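# Push cube out of channel's lip end, then lift

## Task

Keeping the hand out of the channel, shove the cube out through the channel end that has the short ledge and raised lip, then hold it up past that end so its centre sits at least one cube width higher than the channel's roof.

## Robot and tools

Robot: a single six-joint arm (uf850 type) with a two-finger parallel gripper. There is only one arm, so each command row covers that arm alone.

Frame: the scene frame has its origin on the table top directly under the arm base. +z is up, and +y is to the left when looking along +x. Positions are in metres. The base may be tilted relative to the table, and at long reach the printed hand position can drift from the true one.

Gripper: the fingers point along the gripper's +z axis and open and close along its y axis. end_effector_position is the point between the closed finger pads, roughly 2 cm short of the fingertips. When the fingers close, the tips advance about 10 mm along +z.

Tool execute_actions, argument actions: a list holding one item or none.
- Empty list: only reads the current state and sends nothing.
- {"rows": [[...]], "steps": n}: n is 1 to 15 control steps, each 1/30 s, and defaults to 15. Each row lasts one step. If there are fewer rows than steps, the last row repeats.
- {"steps": n} without rows: a wait of up to 300 steps, counted from the last result. Reply time counts toward it.
- The optional pictures (boolean) switches the camera images on or off. A refused call sends nothing to the robot.

Each row is 7 numbers. The first six are absolute target joint angles in radians, in the same order as Joint positions: waist (-6.283..6.283), shoulder (-2.304..2.304), elbow (-4.224..0.061), forearm roll (-6.283..6.283), wrist pitch (-2.164..2.164), wrist roll (-6.283..6.283). The seventh is the gripper opening, an absolute value from -1 (closed) to +1 (fully open, a 0.084 m pad gap).

Limits on targets:
- A call is refused if a target lies more than 0.010 rad beyond a range end and also further out than that joint's last reported angle. True ends can sit ±0.010 rad from the stated ones.
- Targets past the true end are clipped, and the result then says "joint sent to its limit". That line may refer to an earlier action.
- Joint targets move at most 3.14 rad/s, and all joints arrive together from rest.
- Per step, each target is held within 0.623 rad of the measured angle, and targets are scaled back if they would put the gripper more than 70 mm from its measured position. Far moves therefore need several calls.
- Between calls the arm keeps heading for the last row. It stops once it has nearly stopped moving or a step is HELD.

Results report:
- end_effector_position, end_effector_quat_wxyz and velocities (m/s, rad/s) in the scene frame.
- Joint positions and Joint velocities (rad, rad/s), plus the pad gap (m).
- grip_measured: the measured opening on the command scale.
- "joint command not followed": the clearance check changed the targets. Mounting blocks and posts count as part of the arm.
- HELD: the row for that step was not sent, fully or partly.
- MOTOR HOT: a motor reached 65 °C. At 80 °C comes an OVER-TEMPERATURE FAULT, with brakes applied until the motors cool.
- Torque fault: contact torque reached a joint's load limit (N m: waist 55.2, shoulder 55.2, elbow 46, forearm roll 24.8, wrist pitch 17.4, wrist roll 17.4; a held object's weight counts). The arm backs that joint off, pauses 10 s and skips the rest of the call.

Holding an object: command an opening well under grip_measured; the bigger the gap, the harder the squeeze. The limit is about 24 N per pad on objects up to about 6 cm wide. Sending back the grip_measured value keeps a light squeeze. A fast close can hit hard.

zoom_image: arguments camera (cam_head_left, cam_head_right, cam_high, cam_low, cam_wrist) and region [x0,y0,x1,y1] in image pixels, with (0,0) at top left and at most 504x504. It enlarges part of the latest image. All cameras are 896x504, and calibration (K, distortion, T_world_to_cam) was supplied. Fixed cameras may be off by up to about 2.3° and 9 mm.

read_manual returns licence texts only. finished_scene(scene) ends scene 1 or 2 for good, grades it and gives the next task. Replying without a tool call ends every scene.

Approach: locate the channel and the end that has the ledge and lip. Push the cube along the channel from outside it, using a fingertip or a tool from above or behind, without the hand going inside. Once the cube is out past that end, grasp it and lift until its centre is at least one cube width above the channel roof, then keep holding.

Avoid: knocking anything off the table (instant fail), drops, slips, slams, hard pushes and faults. Loose objects may occasionally be nudged by outside forces.

Each tool is called after "Request:" as name([rows], argument=value, ...), one row to a line, values as JSON.

## Session

Request:
execute_actions(actions=[])

Scene clock: 0.00 s of 4350.00 s.
end_effector_position=(+0.0133, +0.0418, +0.2670) grip_measured=+1.00 end_effector_quat_wxyz=(-0.082, +0.466, +0.617, -0.628) end_effector_velocity=(+0.000, +0.000, -0.000) end_effector_angular_velocity=(-0.001, -0.002, -0.000)
Joint positions: [ 0.967 -1.2   -0.782  0.233 -1.298 -0.666  0.084]
Joint velocities: [ 0.    -0.    -0.001  0.     0.     0.002 -0.   ]
Motor temperatures (°C, as the motors report them): [27 27 29 28 31 32]
camera_calibration (this result's frames):
cam_wrist: T_world_to_cam=[[0.475479, -0.227812, -0.849718, 0.264365], [0.54378, -0.683158, 0.487441, -0.0433561], [-0.691537, -0.693828, -0.200948, 0.219533], [0, 0, 0, 1]] pos_world=[0.0496916, 0.182925, 0.289884]

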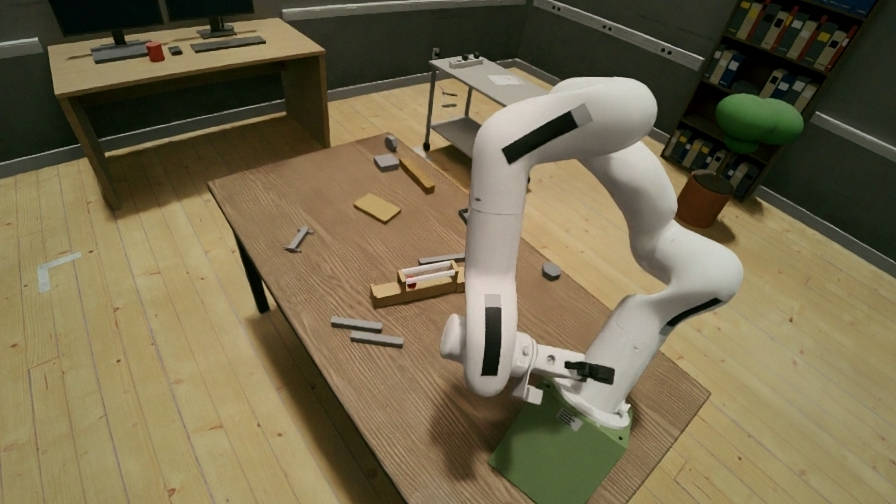

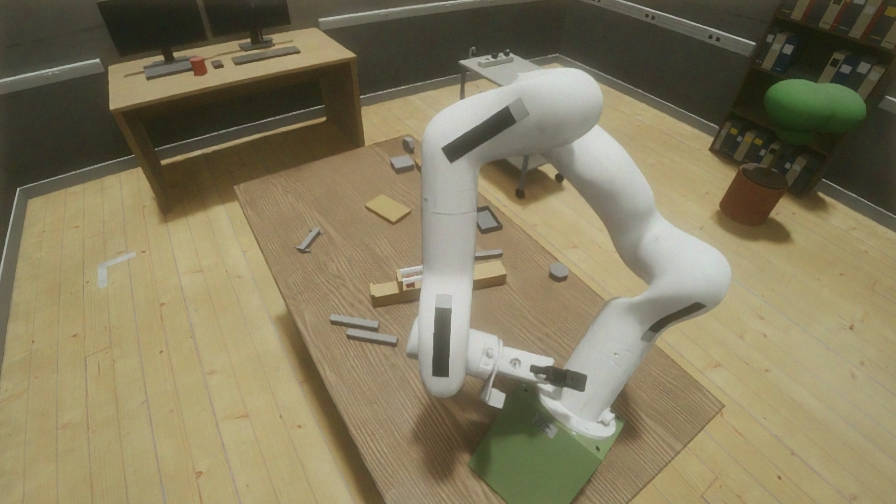

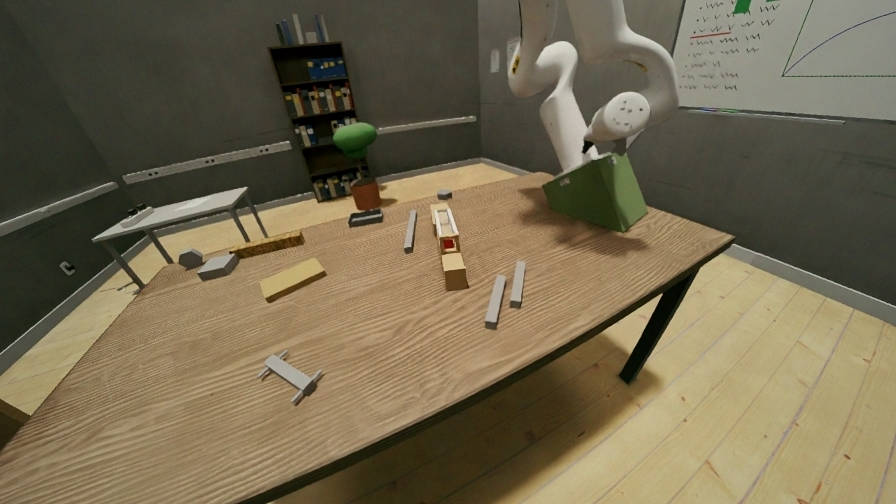

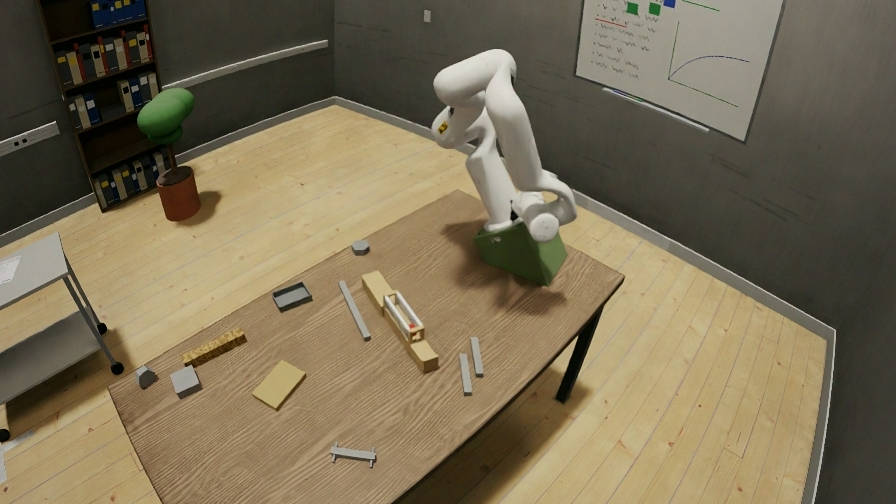

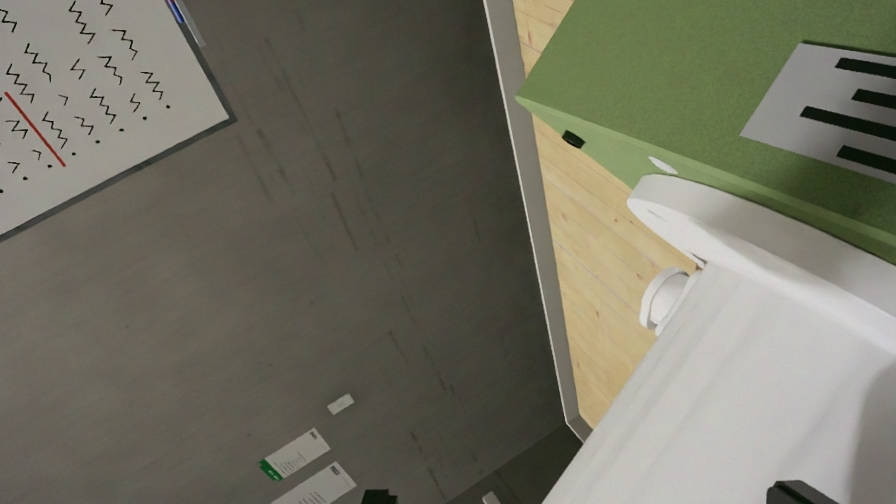

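Request:
execute_actions([
  {"rows":[[0.967,-1.0,-1.3,0.233,-0.7,-0.666,1]]},
], pictures=false)

Request:
execute_actions([
  {"steps":15},
], pictures=false)

Request:
execute_actions([
  {"rows":[[0.1,-0.5,-1.1,-0.9,-0.75,-2.3,0.2]]},
], pictures=false)

Request:
execute_actions([
  {"steps":60},
])

Request:
zoom_image(camera="cam_low", region=[320,255,500,405])

Request:
zoom_image(camera="cam_head_left", region=[350,220,560,345])

Scene clock: 7.80 s of 4350.00 s.
end_effector_position=(+0.0890, +0.2036, +0.2473) grip_measured=+1.00 end_effector_quat_wxyz=(-0.168, +0.587, +0.692, -0.386) end_effector_velocity=(+0.209, +0.354, +0.046) end_effector_angular_velocity=(+0.955, -0.591, -0.500)
Joint positions: [ 0.967 -1.11  -1.015  0.233 -1.029 -0.666  0.084]
Joint velocities: [-0.001  0.188 -0.488 -0.     0.561  0.001 -0.   ]
Motor temperatures (°C, as the motors report them): [27 28 29 28 31 32]
Steps of this call (steps 1 to 90: nothing new was sent; then 4.30 s passed at rest; steps 91 to 105: all 15 steps of this action). Readings (joint positions):
91: [0.967 -1.200 -0.782 0.233 -1.298 -0.666]
92: [0.967 -1.199 -0.785 0.233 -1.292 -0.666]
94: [0.967 -1.186 -0.819 0.233 -1.252 -0.666]
98: [0.967 -1.156 -0.897 0.233 -1.166 -0.666]
105: the state above

Scene clock: 8.30 s of 4350.00 s.
end_effector_position=(+0.2049, +0.3609, +0.3138) grip_measured=+1.00 end_effector_quat_wxyz=(-0.243, +0.660, +0.701, -0.121) end_effector_velocity=(+0.242, +0.263, +0.208) end_effector_angular_velocity=(+0.819, -0.487, -0.456)
Joint positions: [ 0.967 -1.022 -1.242  0.233 -0.767 -0.666  0.084]
Joint velocities: [-0.001  0.161 -0.42  -0.     0.483 -0.001  0.   ]
Motor temperatures (°C, as the motors report them): [27 28 29 28 31 32]
Steps of this call (steps 1 to 15: the robot went on to your last target). Readings (joint positions):
1: [0.967 -1.104 -1.031 0.233 -1.010 -0.666]
2: [0.967 -1.097 -1.048 0.233 -0.992 -0.666]
4: [0.967 -1.085 -1.079 0.233 -0.955 -0.666]
8: [0.967 -1.062 -1.140 0.233 -0.885 -0.666]
15: the state above

Scene clock: 8.80 s of 4350.00 s.
end_effector_position=(+0.3583, +0.2821, +0.3316) grip_measured=+0.19 end_effector_quat_wxyz=(-0.235, +0.606, +0.760, -0.010) end_effector_velocity=(+0.288, -0.247, -0.037) end_effector_angular_velocity=(+0.200, -0.361, +0.291)
Joint positions: [ 0.734 -0.845 -1.211 -0.    -0.745 -0.899  0.052]
Joint velocities: [-0.537  0.315  0.102 -0.537 -0.005 -0.535 -0.001]
Motor temperatures (°C, as the motors report them): [27 28 29 28 31 32]
Steps of this call (steps 1 to 15: all 15 steps of this action). Readings (joint positions):
1: [0.967 -1.017 -1.256 0.233 -0.752 -0.666]
2: [0.964 -1.009 -1.264 0.228 -0.741 -0.672]
4: [0.931 -0.981 -1.256 0.195 -0.741 -0.705]
8: [0.858 -0.927 -1.237 0.124 -0.743 -0.775]
15: the state above

Scene clock: 10.80 s of 4350.00 s.
end_effector_position=(+0.6020, -0.1346, +0.2462) grip_measured=+0.19 end_effector_quat_wxyz=(+0.019, -0.019, +1.000, +0.013) end_effector_velocity=(-0.001, -0.000, -0.001) end_effector_angular_velocity=(-0.001, +0.002, +0.001)
Joint positions: [ 0.1   -0.5   -1.1   -0.9   -0.75  -2.3    0.052]
Joint velocities: [-0.001  0.     0.002 -0.    -0.     0.    -0.   ]
Motor temperatures (°C, as the motors report them): [27 28 29 28 31 32]
Steps of this call (steps 1 to 60: the robot went on to your last target). Readings (joint positions):
1: [0.716 -0.835 -1.207 -0.018 -0.745 -0.917]
2: [0.698 -0.825 -1.204 -0.036 -0.745 -0.935]
4: [0.662 -0.805 -1.198 -0.073 -0.745 -0.972]
8: [0.592 -0.767 -1.186 -0.150 -0.746 -1.049]
60: the state above
camera_calibration (this result's frames):
cam_wrist: T_world_to_cam=[[-0.0328913, 0.999123, 0.0259181, 0.182254], [0.999004, 0.032083, 0.031009, -0.539291], [0.0301503, 0.0269122, -0.999183, 0.359088], [0, 0, 0, 1]] pos_world=[0.533922, -0.174456, 0.370794]

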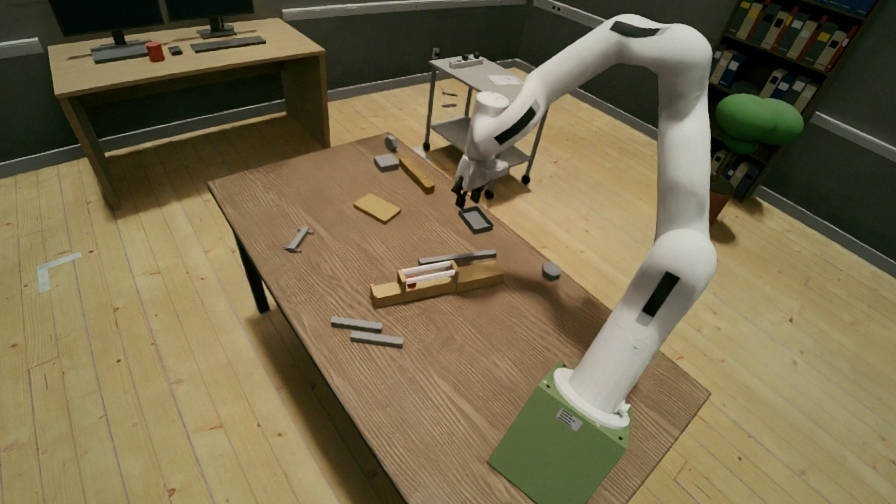

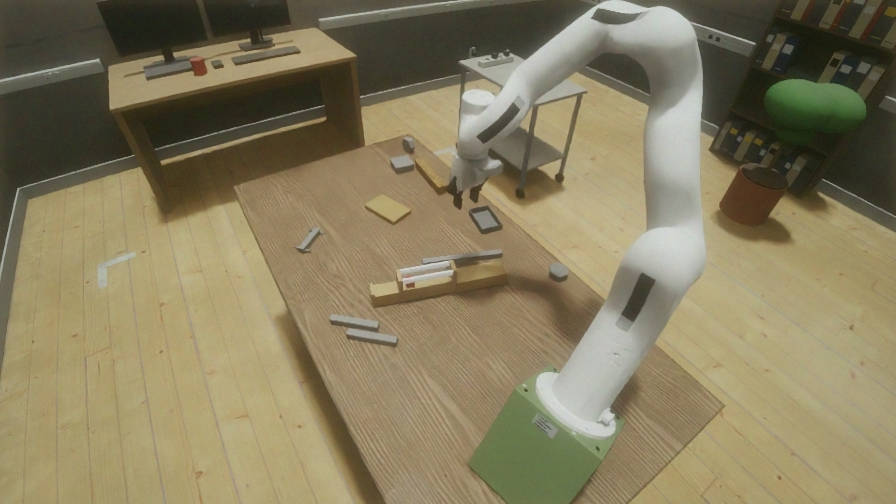

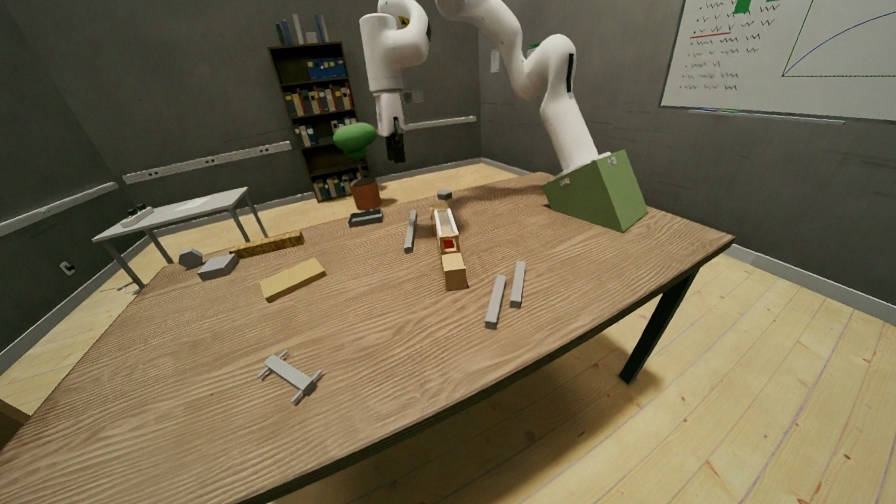

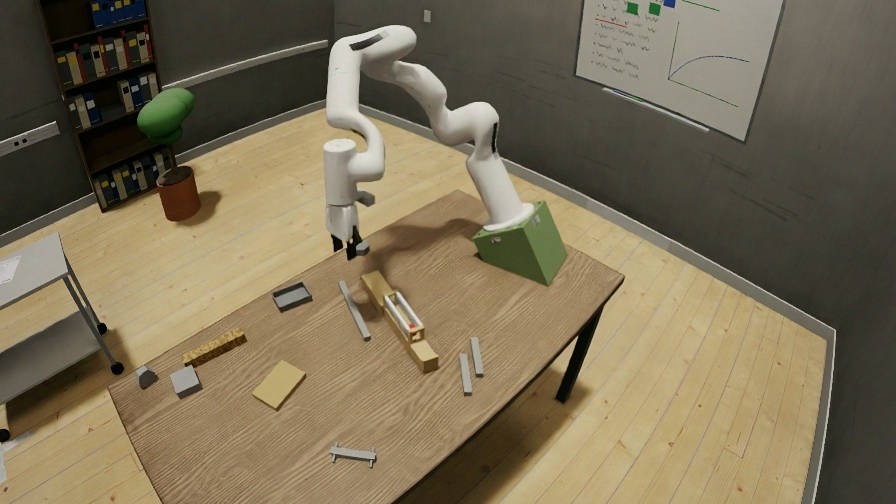

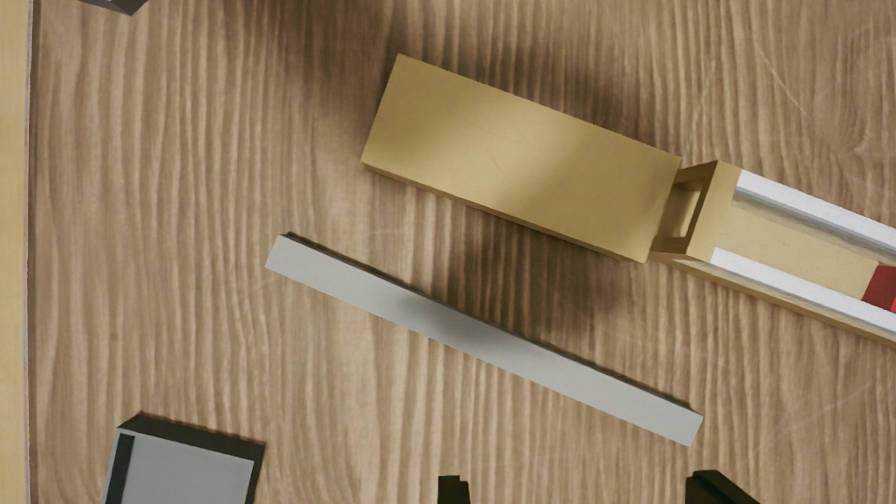

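Region (320, 255, 500, 405) of cam_low's 896x504 image, scaled by 2.800, with more detail than that image has.

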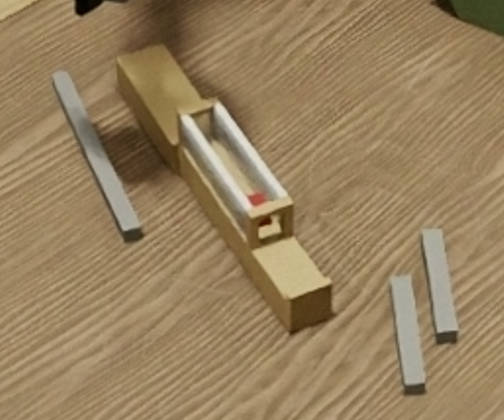

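Region (350, 220, 560, 345) of cam_head_left's 896x504 image, scaled by 2.400, with more detail than that image has; it fills the top 300 rows of this view, and the rest is white.

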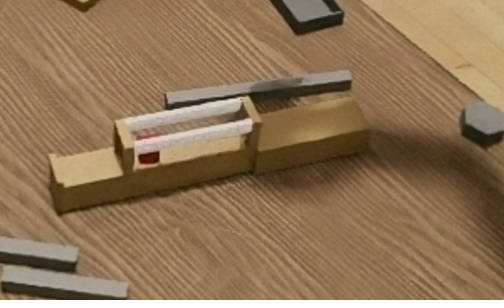

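Request:
execute_actions([
  {"rows":[[-0.158,-0.57,-0.997,-1.225,-0.597,-0.19,0.1]]},
], pictures=false)

Request:
execute_actions([
  {"steps":35},
])

Scene clock: 31.50 s of 4350.00 s.
end_effector_position=(+0.5723, -0.2058, +0.1378) grip_measured=+0.09 end_effector_quat_wxyz=(+0.008, +0.293, +0.956, +0.000) end_effector_velocity=(-0.089, -0.114, -0.190) end_effector_angular_velocity=(+0.038, +0.056, -2.353)
Joint positions: [-0.106 -0.556 -1.018 -1.159 -0.628 -1.565  0.048]
Joint velocities: [-0.382 -0.104  0.152 -0.476  0.222  2.56  -0.   ]
Motor temperatures (°C, as the motors report them): [27 28 29 28 31 32]
Steps of this call (steps 1 to 15: the robot went on to your last target; steps 16 to 90: nothing new was sent; then 17.20 s passed at rest; steps 91 to 105: all 15 steps of this action). Readings (joint positions):
91: [0.100 -0.500 -1.100 -0.900 -0.750 -2.300]
92: [0.098 -0.500 -1.099 -0.903 -0.748 -2.293]
94: [0.078 -0.506 -1.091 -0.931 -0.735 -2.239]
98: [0.002 -0.527 -1.061 -1.023 -0.693 -2.048]
105: the state above

Scene clock: 32.67 s of 4350.00 s.
end_effector_position=(+0.5597, -0.2204, +0.1126) grip_measured=+0.09 end_effector_quat_wxyz=(+0.003, +0.825, +0.565, +0.002) end_effector_velocity=(+0.000, -0.000, +0.000) end_effector_angular_velocity=(+0.000, +0.000, -0.001)
Joint positions: [-0.158 -0.57  -0.997 -1.225 -0.597 -0.19   0.048]
Joint velocities: [-0.     0.    -0.     0.001 -0.     0.    -0.   ]
Motor temperatures (°C, as the motors report them): [27 28 29 28 31 32]
Steps of this call (steps 1 to 35: the robot went on to your last target). Readings (joint positions):
1: [-0.118 -0.559 -1.013 -1.174 -0.621 -1.478]
2: [-0.128 -0.562 -1.009 -1.186 -0.615 -1.391]
4: [-0.142 -0.566 -1.003 -1.204 -0.607 -1.216]
8: [-0.154 -0.569 -0.999 -1.220 -0.599 -0.866]
35: the state above
camera_calibration (this result's frames):
cam_wrist: T_world_to_cam=[[0.930606, -0.365948, 0.00740627, -0.568006], [-0.365889, -0.930622, -0.00823152, 0.0660771], [0.00990474, 0.00495043, -0.999939, 0.235812], [0, 0, 0, 1]] pos_world=[0.550431, -0.147535, 0.240548]

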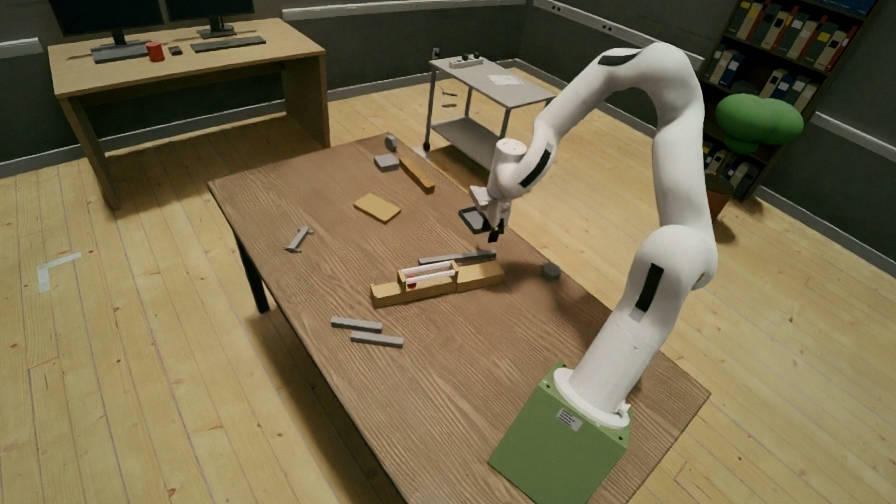

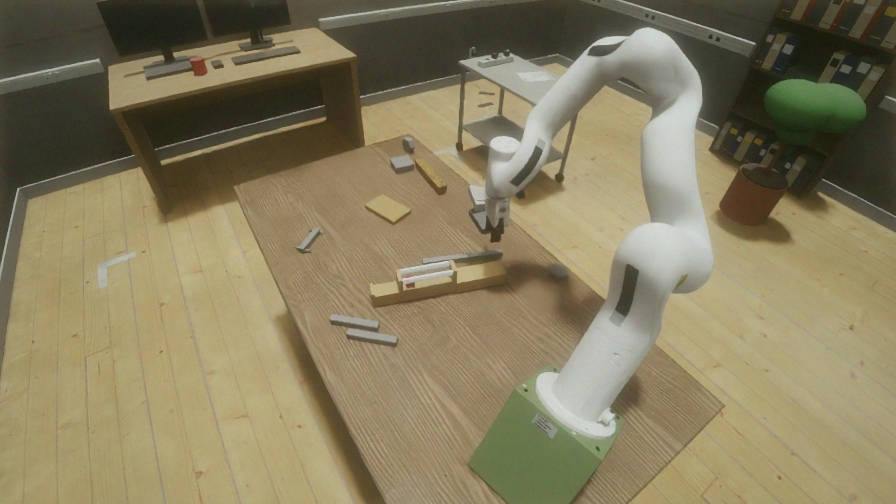

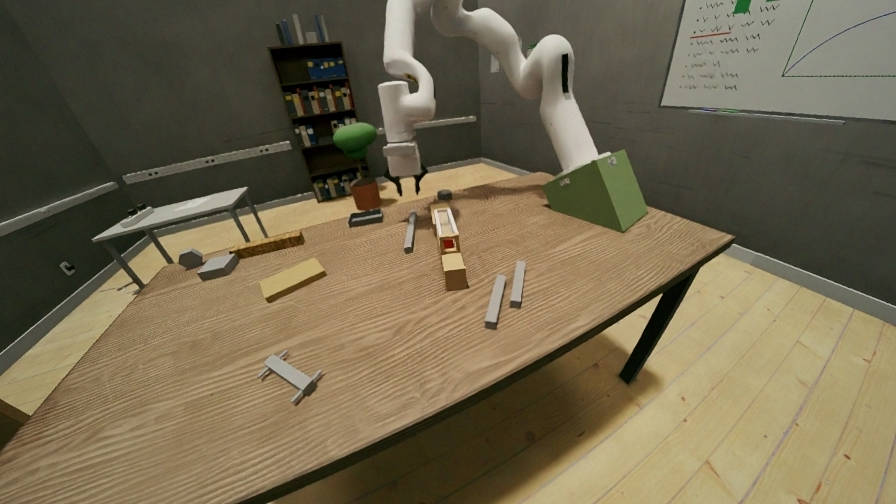

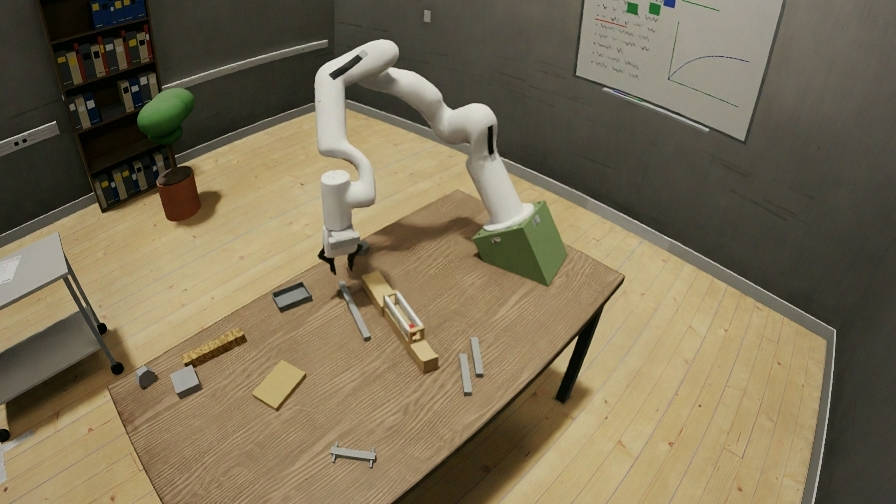

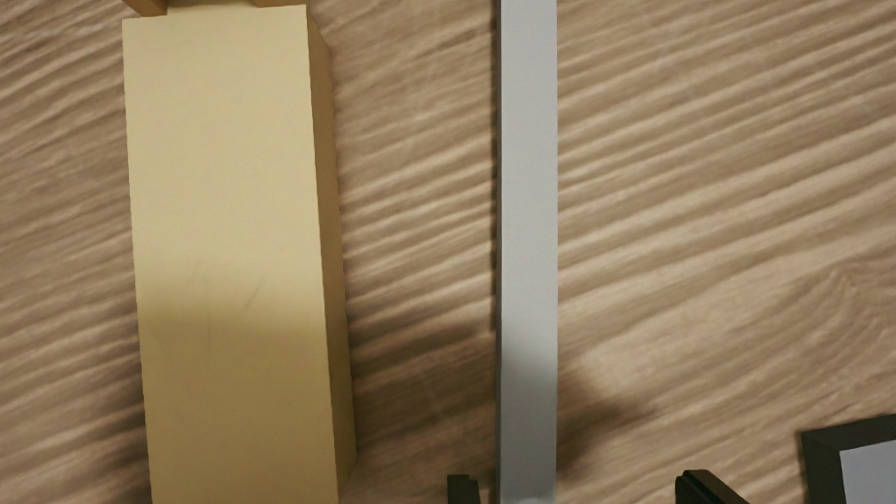

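Request:
execute_actions([
  {"rows":[[-0.246,-0.745,-1.059,-1.464,-0.541,-0.004,0.1]]},
], pictures=false)

Request:
execute_actions([
  {"rows":[[-0.246,-0.745,-1.059,-1.464,-0.541,-0.004,-0.2],[-0.246,-0.745,-1.059,-1.464,-0.541,-0.004,-0.4],[-0.246,-0.745,-1.059,-1.464,-0.541,-0.004,-0.5],[-0.246,-0.745,-1.059,-1.464,-0.541,-0.004,-0.6],[-0.246,-0.745,-1.059,-1.464,-0.541,-0.004,-0.95]]},
], pictures=false)

Request:
execute_actions([
  {"rows":[[-0.123,-0.5,-0.975,-1.14,-0.625,-0.26,-0.95]]},
], pictures=false)

Request:
execute_actions([
  {"rows":[[-0.281,-0.29,-0.668,-1.4,-0.52,-0.18,-0.95]]},
], pictures=false)

Request:
execute_actions([
  {"steps":20},
])

Scene clock: 47.67 s of 4350.00 s.
end_effector_position=(+0.5581, -0.2202, +0.0248) grip_measured=+0.09 end_effector_quat_wxyz=(+0.002, +0.825, +0.566, +0.002) end_effector_velocity=(+0.001, +0.001, -0.013) end_effector_angular_velocity=(+0.003, -0.005, -0.002)
Joint positions: [-0.244 -0.742 -1.058 -1.46  -0.542 -0.007  0.048]
Joint velocities: [-0.013 -0.027 -0.013 -0.042  0.011  0.035  0.   ]
Motor temperatures (°C, as the motors report them): [27 28 29 28 31 32]
Steps of this call (steps 1 to 15: the robot went on to your last target; steps 16 to 90: nothing new was sent; then 11.50 s passed at rest; steps 91 to 105: all 15 steps of this action). Readings (joint positions):
91: [-0.158 -0.570 -0.997 -1.225 -0.597 -0.190]
92: [-0.160 -0.574 -0.999 -1.231 -0.596 -0.185]
94: [-0.177 -0.608 -1.013 -1.280 -0.584 -0.146]
98: [-0.225 -0.703 -1.043 -1.405 -0.555 -0.051]
105: the state above

Scene clock: 48.17 s of 4350.00 s.
end_effector_position=(+0.5581, -0.2202, +0.0234) grip_measured=-0.56 end_effector_quat_wxyz=(+0.002, +0.825, +0.566, +0.002) end_effector_velocity=(-0.000, -0.000, -0.000) end_effector_angular_velocity=(-0.000, +0.000, -0.001)
Joint positions: [-0.246 -0.745 -1.059 -1.464 -0.541 -0.004  0.02 ]
Joint velocities: [-0.001  0.     0.    -0.     0.     0.    -0.   ]
Motor temperatures (°C, as the motors report them): [27 28 29 28 31 32]
Steps of this call (steps 1 to 15: all 15 steps of this action). Readings (joint positions):
1: [-0.245 -0.743 -1.058 -1.461 -0.542 -0.006]
2: [-0.245 -0.743 -1.059 -1.462 -0.541 -0.005]
4: [-0.245 -0.744 -1.059 -1.463 -0.541 -0.005]
8: [-0.246 -0.744 -1.059 -1.464 -0.541 -0.004]
15: the state above

Scene clock: 48.67 s of 4350.00 s.
end_effector_position=(+0.5584, -0.2204, +0.1434) grip_measured=-0.56 end_effector_quat_wxyz=(+0.003, +0.824, +0.566, +0.004) end_effector_velocity=(-0.017, +0.007, +0.046) end_effector_angular_velocity=(+0.019, +0.022, +0.015)
Joint positions: [-0.128 -0.509 -0.978 -1.153 -0.622 -0.25   0.02 ]
Joint velocities: [ 0.049  0.1    0.049  0.146 -0.039 -0.12  -0.   ]
Motor temperatures (°C, as the motors report them): [27 28 29 28 31 32]
Steps of this call (steps 1 to 15: all 15 steps of this action). Readings (joint positions):
1: [-0.246 -0.744 -1.059 -1.464 -0.541 -0.004]
2: [-0.245 -0.742 -1.058 -1.460 -0.542 -0.008]
4: [-0.229 -0.710 -1.044 -1.414 -0.555 -0.045]
8: [-0.177 -0.608 -1.013 -1.284 -0.588 -0.146]
15: the state above

Scene clock: 49.17 s of 4350.00 s.
end_effector_position=(+0.4486, -0.2699, +0.1314) grip_measured=-0.44 end_effector_quat_wxyz=(+0.002, +0.809, +0.588, +0.011) end_effector_velocity=(-0.053, -0.009, -0.005) end_effector_angular_velocity=(+0.014, +0.002, +0.034)
Joint positions: [-0.275 -0.298 -0.681 -1.391 -0.523 -0.182  0.025]
Joint velocities: [-0.061  0.088  0.133 -0.107  0.042  0.031  0.009]
Motor temperatures (°C, as the motors report them): [27 28 29 28 31 32]
Steps of this call (steps 1 to 15: all 15 steps of this action). Readings (joint positions):
1: [-0.126 -0.506 -0.977 -1.149 -0.623 -0.253]
2: [-0.128 -0.501 -0.971 -1.151 -0.620 -0.253]
4: [-0.151 -0.467 -0.924 -1.189 -0.603 -0.241]
8: [-0.215 -0.383 -0.800 -1.291 -0.565 -0.212]
15: the state above

Scene clock: 49.83 s of 4350.00 s.
end_effector_position=(+0.4432, -0.2706, +0.1308) grip_measured=-0.42 end_effector_quat_wxyz=(+0.001, +0.807, +0.590, +0.011) end_effector_velocity=(-0.000, +0.000, -0.000) end_effector_angular_velocity=(-0.000, +0.000, -0.001)
Joint positions: [-0.281 -0.29  -0.668 -1.4   -0.52  -0.18   0.026]
Joint velocities: [ 0.    -0.     0.    -0.    -0.     0.001  0.   ]
Motor temperatures (°C, as the motors report them): [27 28 29 28 31 32]
Steps of this call (steps 1 to 20: the robot went on to your last target). Readings (joint positions):
1: [-0.277 -0.295 -0.677 -1.394 -0.522 -0.181]
2: [-0.278 -0.294 -0.674 -1.396 -0.521 -0.181]
4: [-0.279 -0.292 -0.671 -1.398 -0.521 -0.180]
8: [-0.280 -0.291 -0.669 -1.399 -0.520 -0.180]
20: the state above
camera_calibration (this result's frames):
cam_wrist: T_world_to_cam=[[0.951017, -0.308813, 0.0141729, -0.472604], [-0.308417, -0.950932, -0.0246514, -0.0519261], [0.0210901, 0.0190727, -0.999596, 0.254165], [0, 0, 0, 1]] pos_world=[0.428079, -0.200172, 0.259481]

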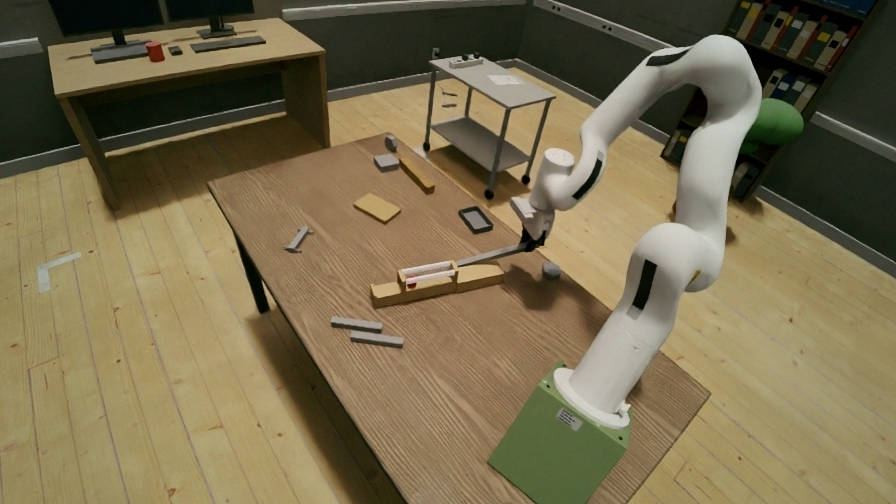

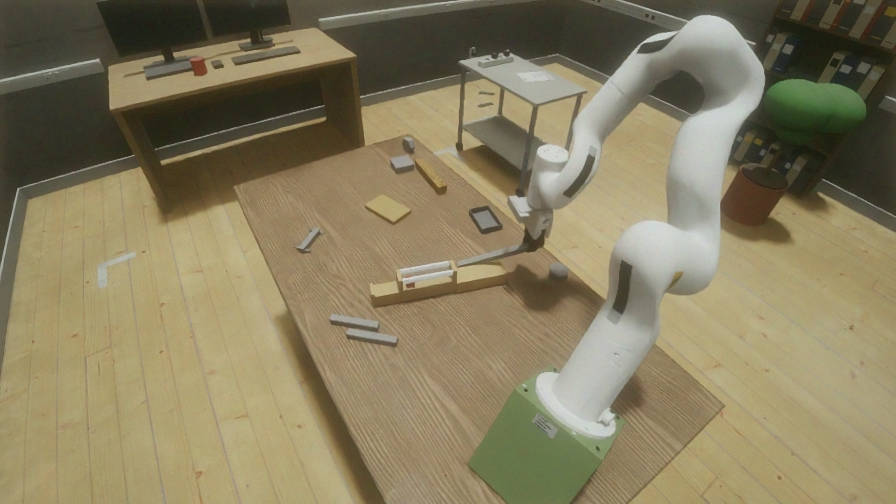

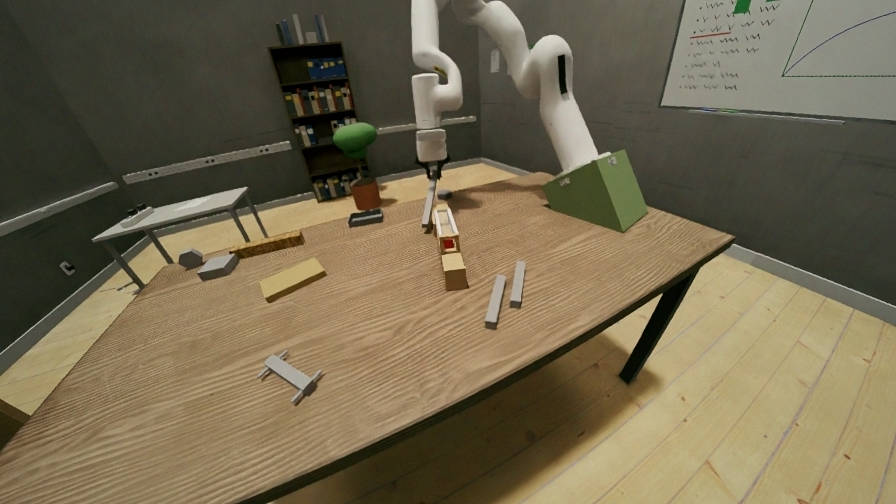

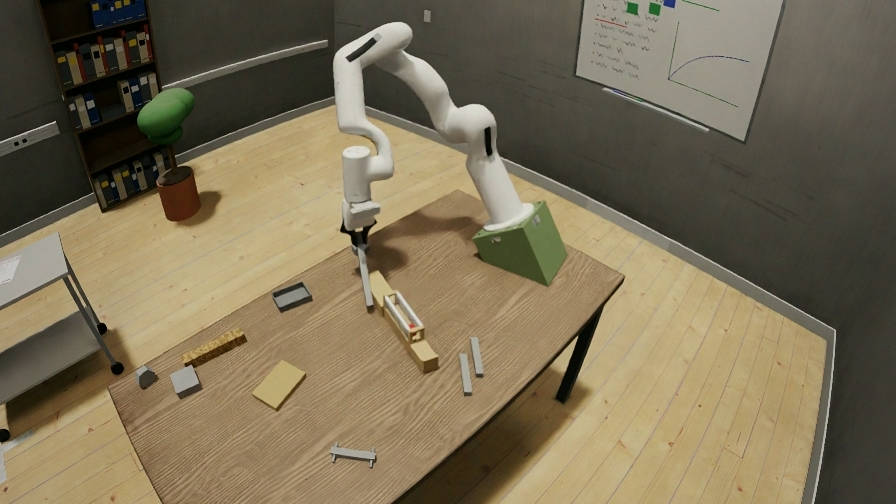

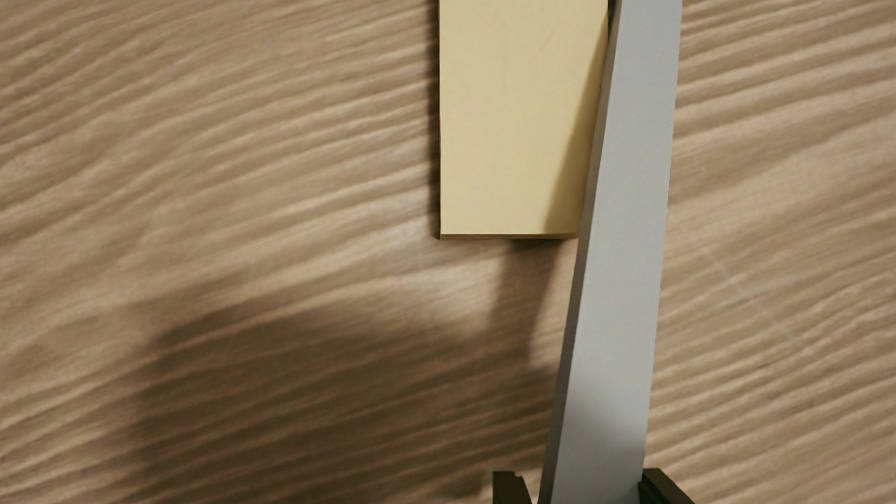

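Request:
execute_actions([
  {"rows":[[-0.158,-0.57,-0.997,-1.225,-0.597,-0.19,-0.95]]},
], pictures=false)

Request:
execute_actions([
  {"rows":[[-0.2,-0.655,-1.027,-1.34,-0.57,-0.1,-0.95]]},
], pictures=false)

Request:
execute_actions([
  {"rows":[[-0.246,-0.745,-1.059,-1.464,-0.541,-0.004,-0.95]]},
])

Scene clock: 56.50 s of 4350.00 s.
end_effector_position=(+0.5552, -0.2228, +0.1133) grip_measured=-0.56 end_effector_quat_wxyz=(+0.003, +0.824, +0.566, +0.003) end_effector_velocity=(+0.048, +0.026, -0.009) end_effector_angular_velocity=(-0.011, +0.012, -0.037)
Joint positions: [-0.163 -0.559 -0.983 -1.232 -0.593 -0.19   0.02 ]
Joint velocities: [ 0.05  -0.125 -0.153  0.082 -0.045 -0.004 -0.   ]
Motor temperatures (°C, as the motors report them): [27 28 29 28 31 32]
Steps of this call (steps 1 to 15: the robot went on to your last target; steps 16 to 90: nothing new was sent; then 3.17 s passed at rest; steps 91 to 105: all 15 steps of this action). Readings (joint positions):
91: [-0.281 -0.290 -0.668 -1.400 -0.520 -0.180]
92: [-0.279 -0.294 -0.673 -1.397 -0.522 -0.180]
94: [-0.262 -0.335 -0.720 -1.371 -0.534 -0.182]
98: [-0.213 -0.446 -0.849 -1.303 -0.563 -0.187]
105: the state above

Scene clock: 57.00 s of 4350.00 s.
end_effector_position=(+0.5609, -0.2214, +0.0702) grip_measured=-0.56 end_effector_quat_wxyz=(+0.005, +0.825, +0.565, +0.001) end_effector_velocity=(+0.001, +0.000, -0.004) end_effector_angular_velocity=(-0.000, -0.002, -0.001)
Joint positions: [-0.2   -0.654 -1.027 -1.339 -0.57  -0.101  0.02 ]
Joint velocities: [-0.003 -0.009 -0.005 -0.011  0.003  0.01   0.   ]
Motor temperatures (°C, as the motors report them): [27 28 29 28 31 32]
Steps of this call (steps 1 to 15: all 15 steps of this action). Readings (joint positions):
1: [-0.161 -0.563 -0.988 -1.230 -0.595 -0.190]
2: [-0.162 -0.569 -0.992 -1.234 -0.593 -0.185]
4: [-0.175 -0.598 -1.006 -1.270 -0.586 -0.155]
8: [-0.196 -0.644 -1.021 -1.325 -0.574 -0.113]
15: the state above

Scene clock: 57.50 s of 4350.00 s.
end_effector_position=(+0.5578, -0.2202, +0.0241) grip_measured=-0.56 end_effector_quat_wxyz=(+0.002, +0.825, +0.566, +0.001) end_effector_velocity=(-0.000, +0.001, -0.007) end_effector_angular_velocity=(+0.007, -0.000, +0.001)
Joint positions: [-0.245 -0.743 -1.058 -1.462 -0.542 -0.005  0.02 ]
Joint velocities: [-0.007 -0.014 -0.006 -0.015  0.01   0.01   0.   ]
Motor temperatures (°C, as the motors report them): [27 28 29 28 31 32]
Steps of this call (steps 1 to 15: all 15 steps of this action). Readings (joint positions):
1: [-0.200 -0.654 -1.027 -1.339 -0.570 -0.100]
2: [-0.201 -0.658 -1.029 -1.345 -0.569 -0.095]
4: [-0.216 -0.686 -1.040 -1.385 -0.559 -0.064]
8: [-0.241 -0.734 -1.054 -1.447 -0.545 -0.018]
15: the state above
camera_calibration (this result's frames):
cam_wrist: T_world_to_cam=[[0.931124, -0.36466, 0.00550183, -0.565488], [-0.364622, -0.93113, -0.00694508, 0.0640248], [0.00765551, 0.00446065, -0.999961, 0.148488], [0, 0, 0, 1]] pos_world=[0.548748, -0.147258, 0.152038]

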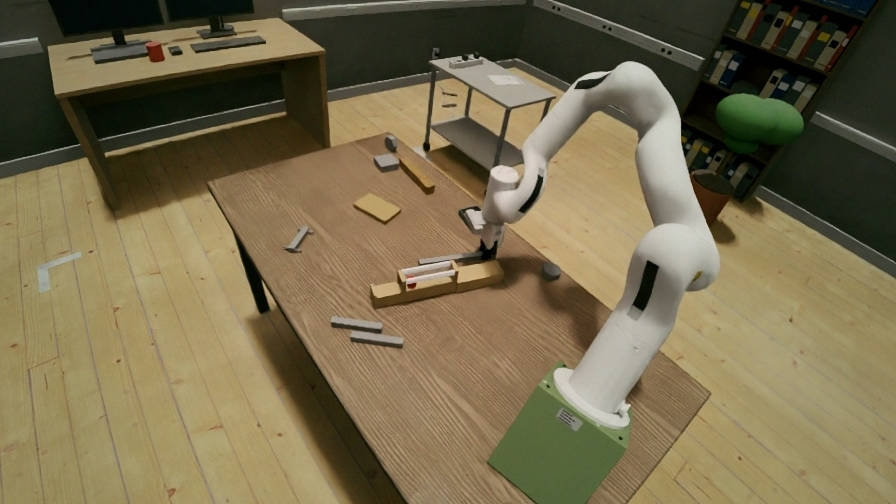

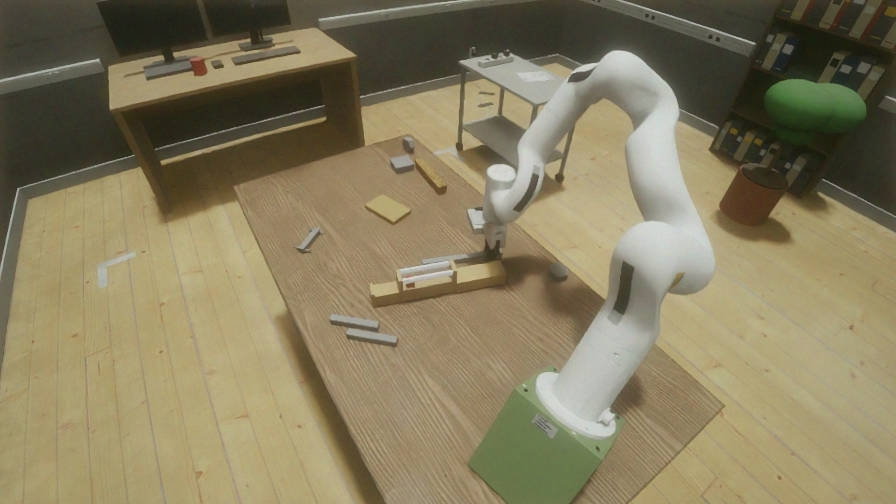

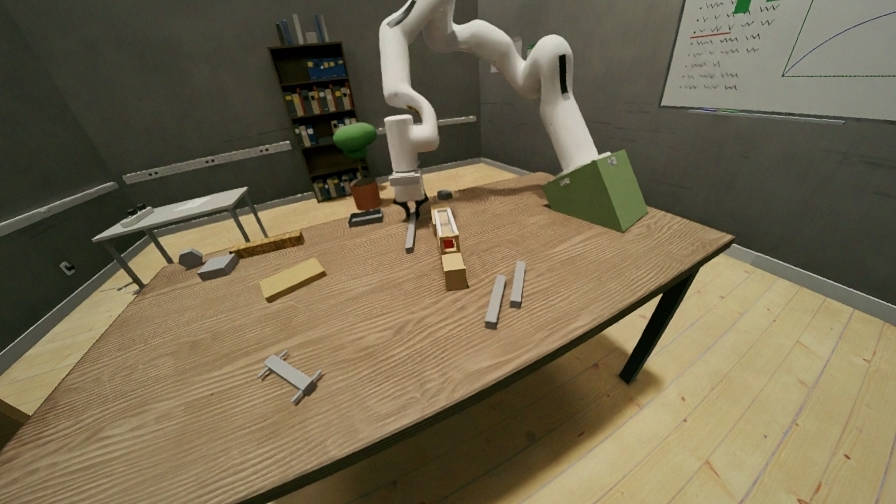

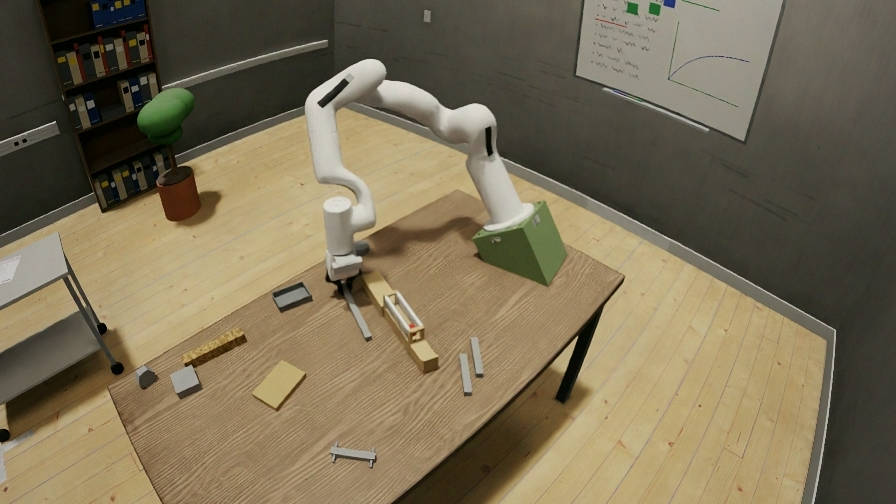

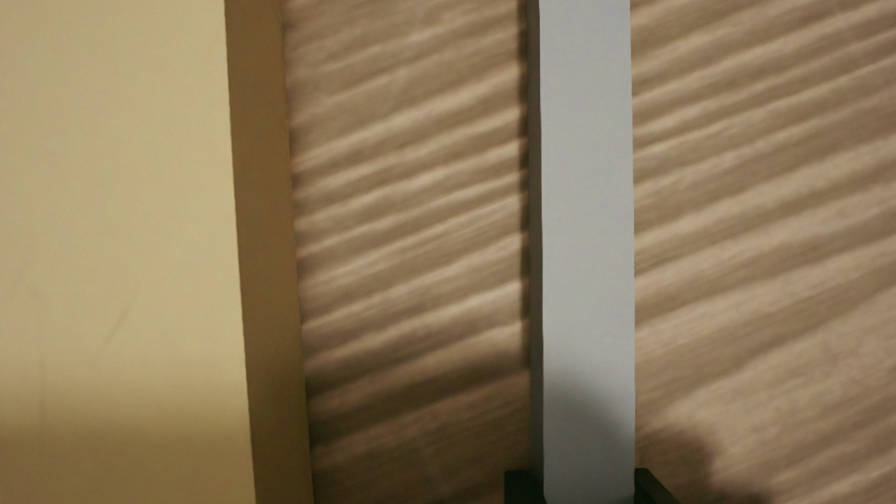

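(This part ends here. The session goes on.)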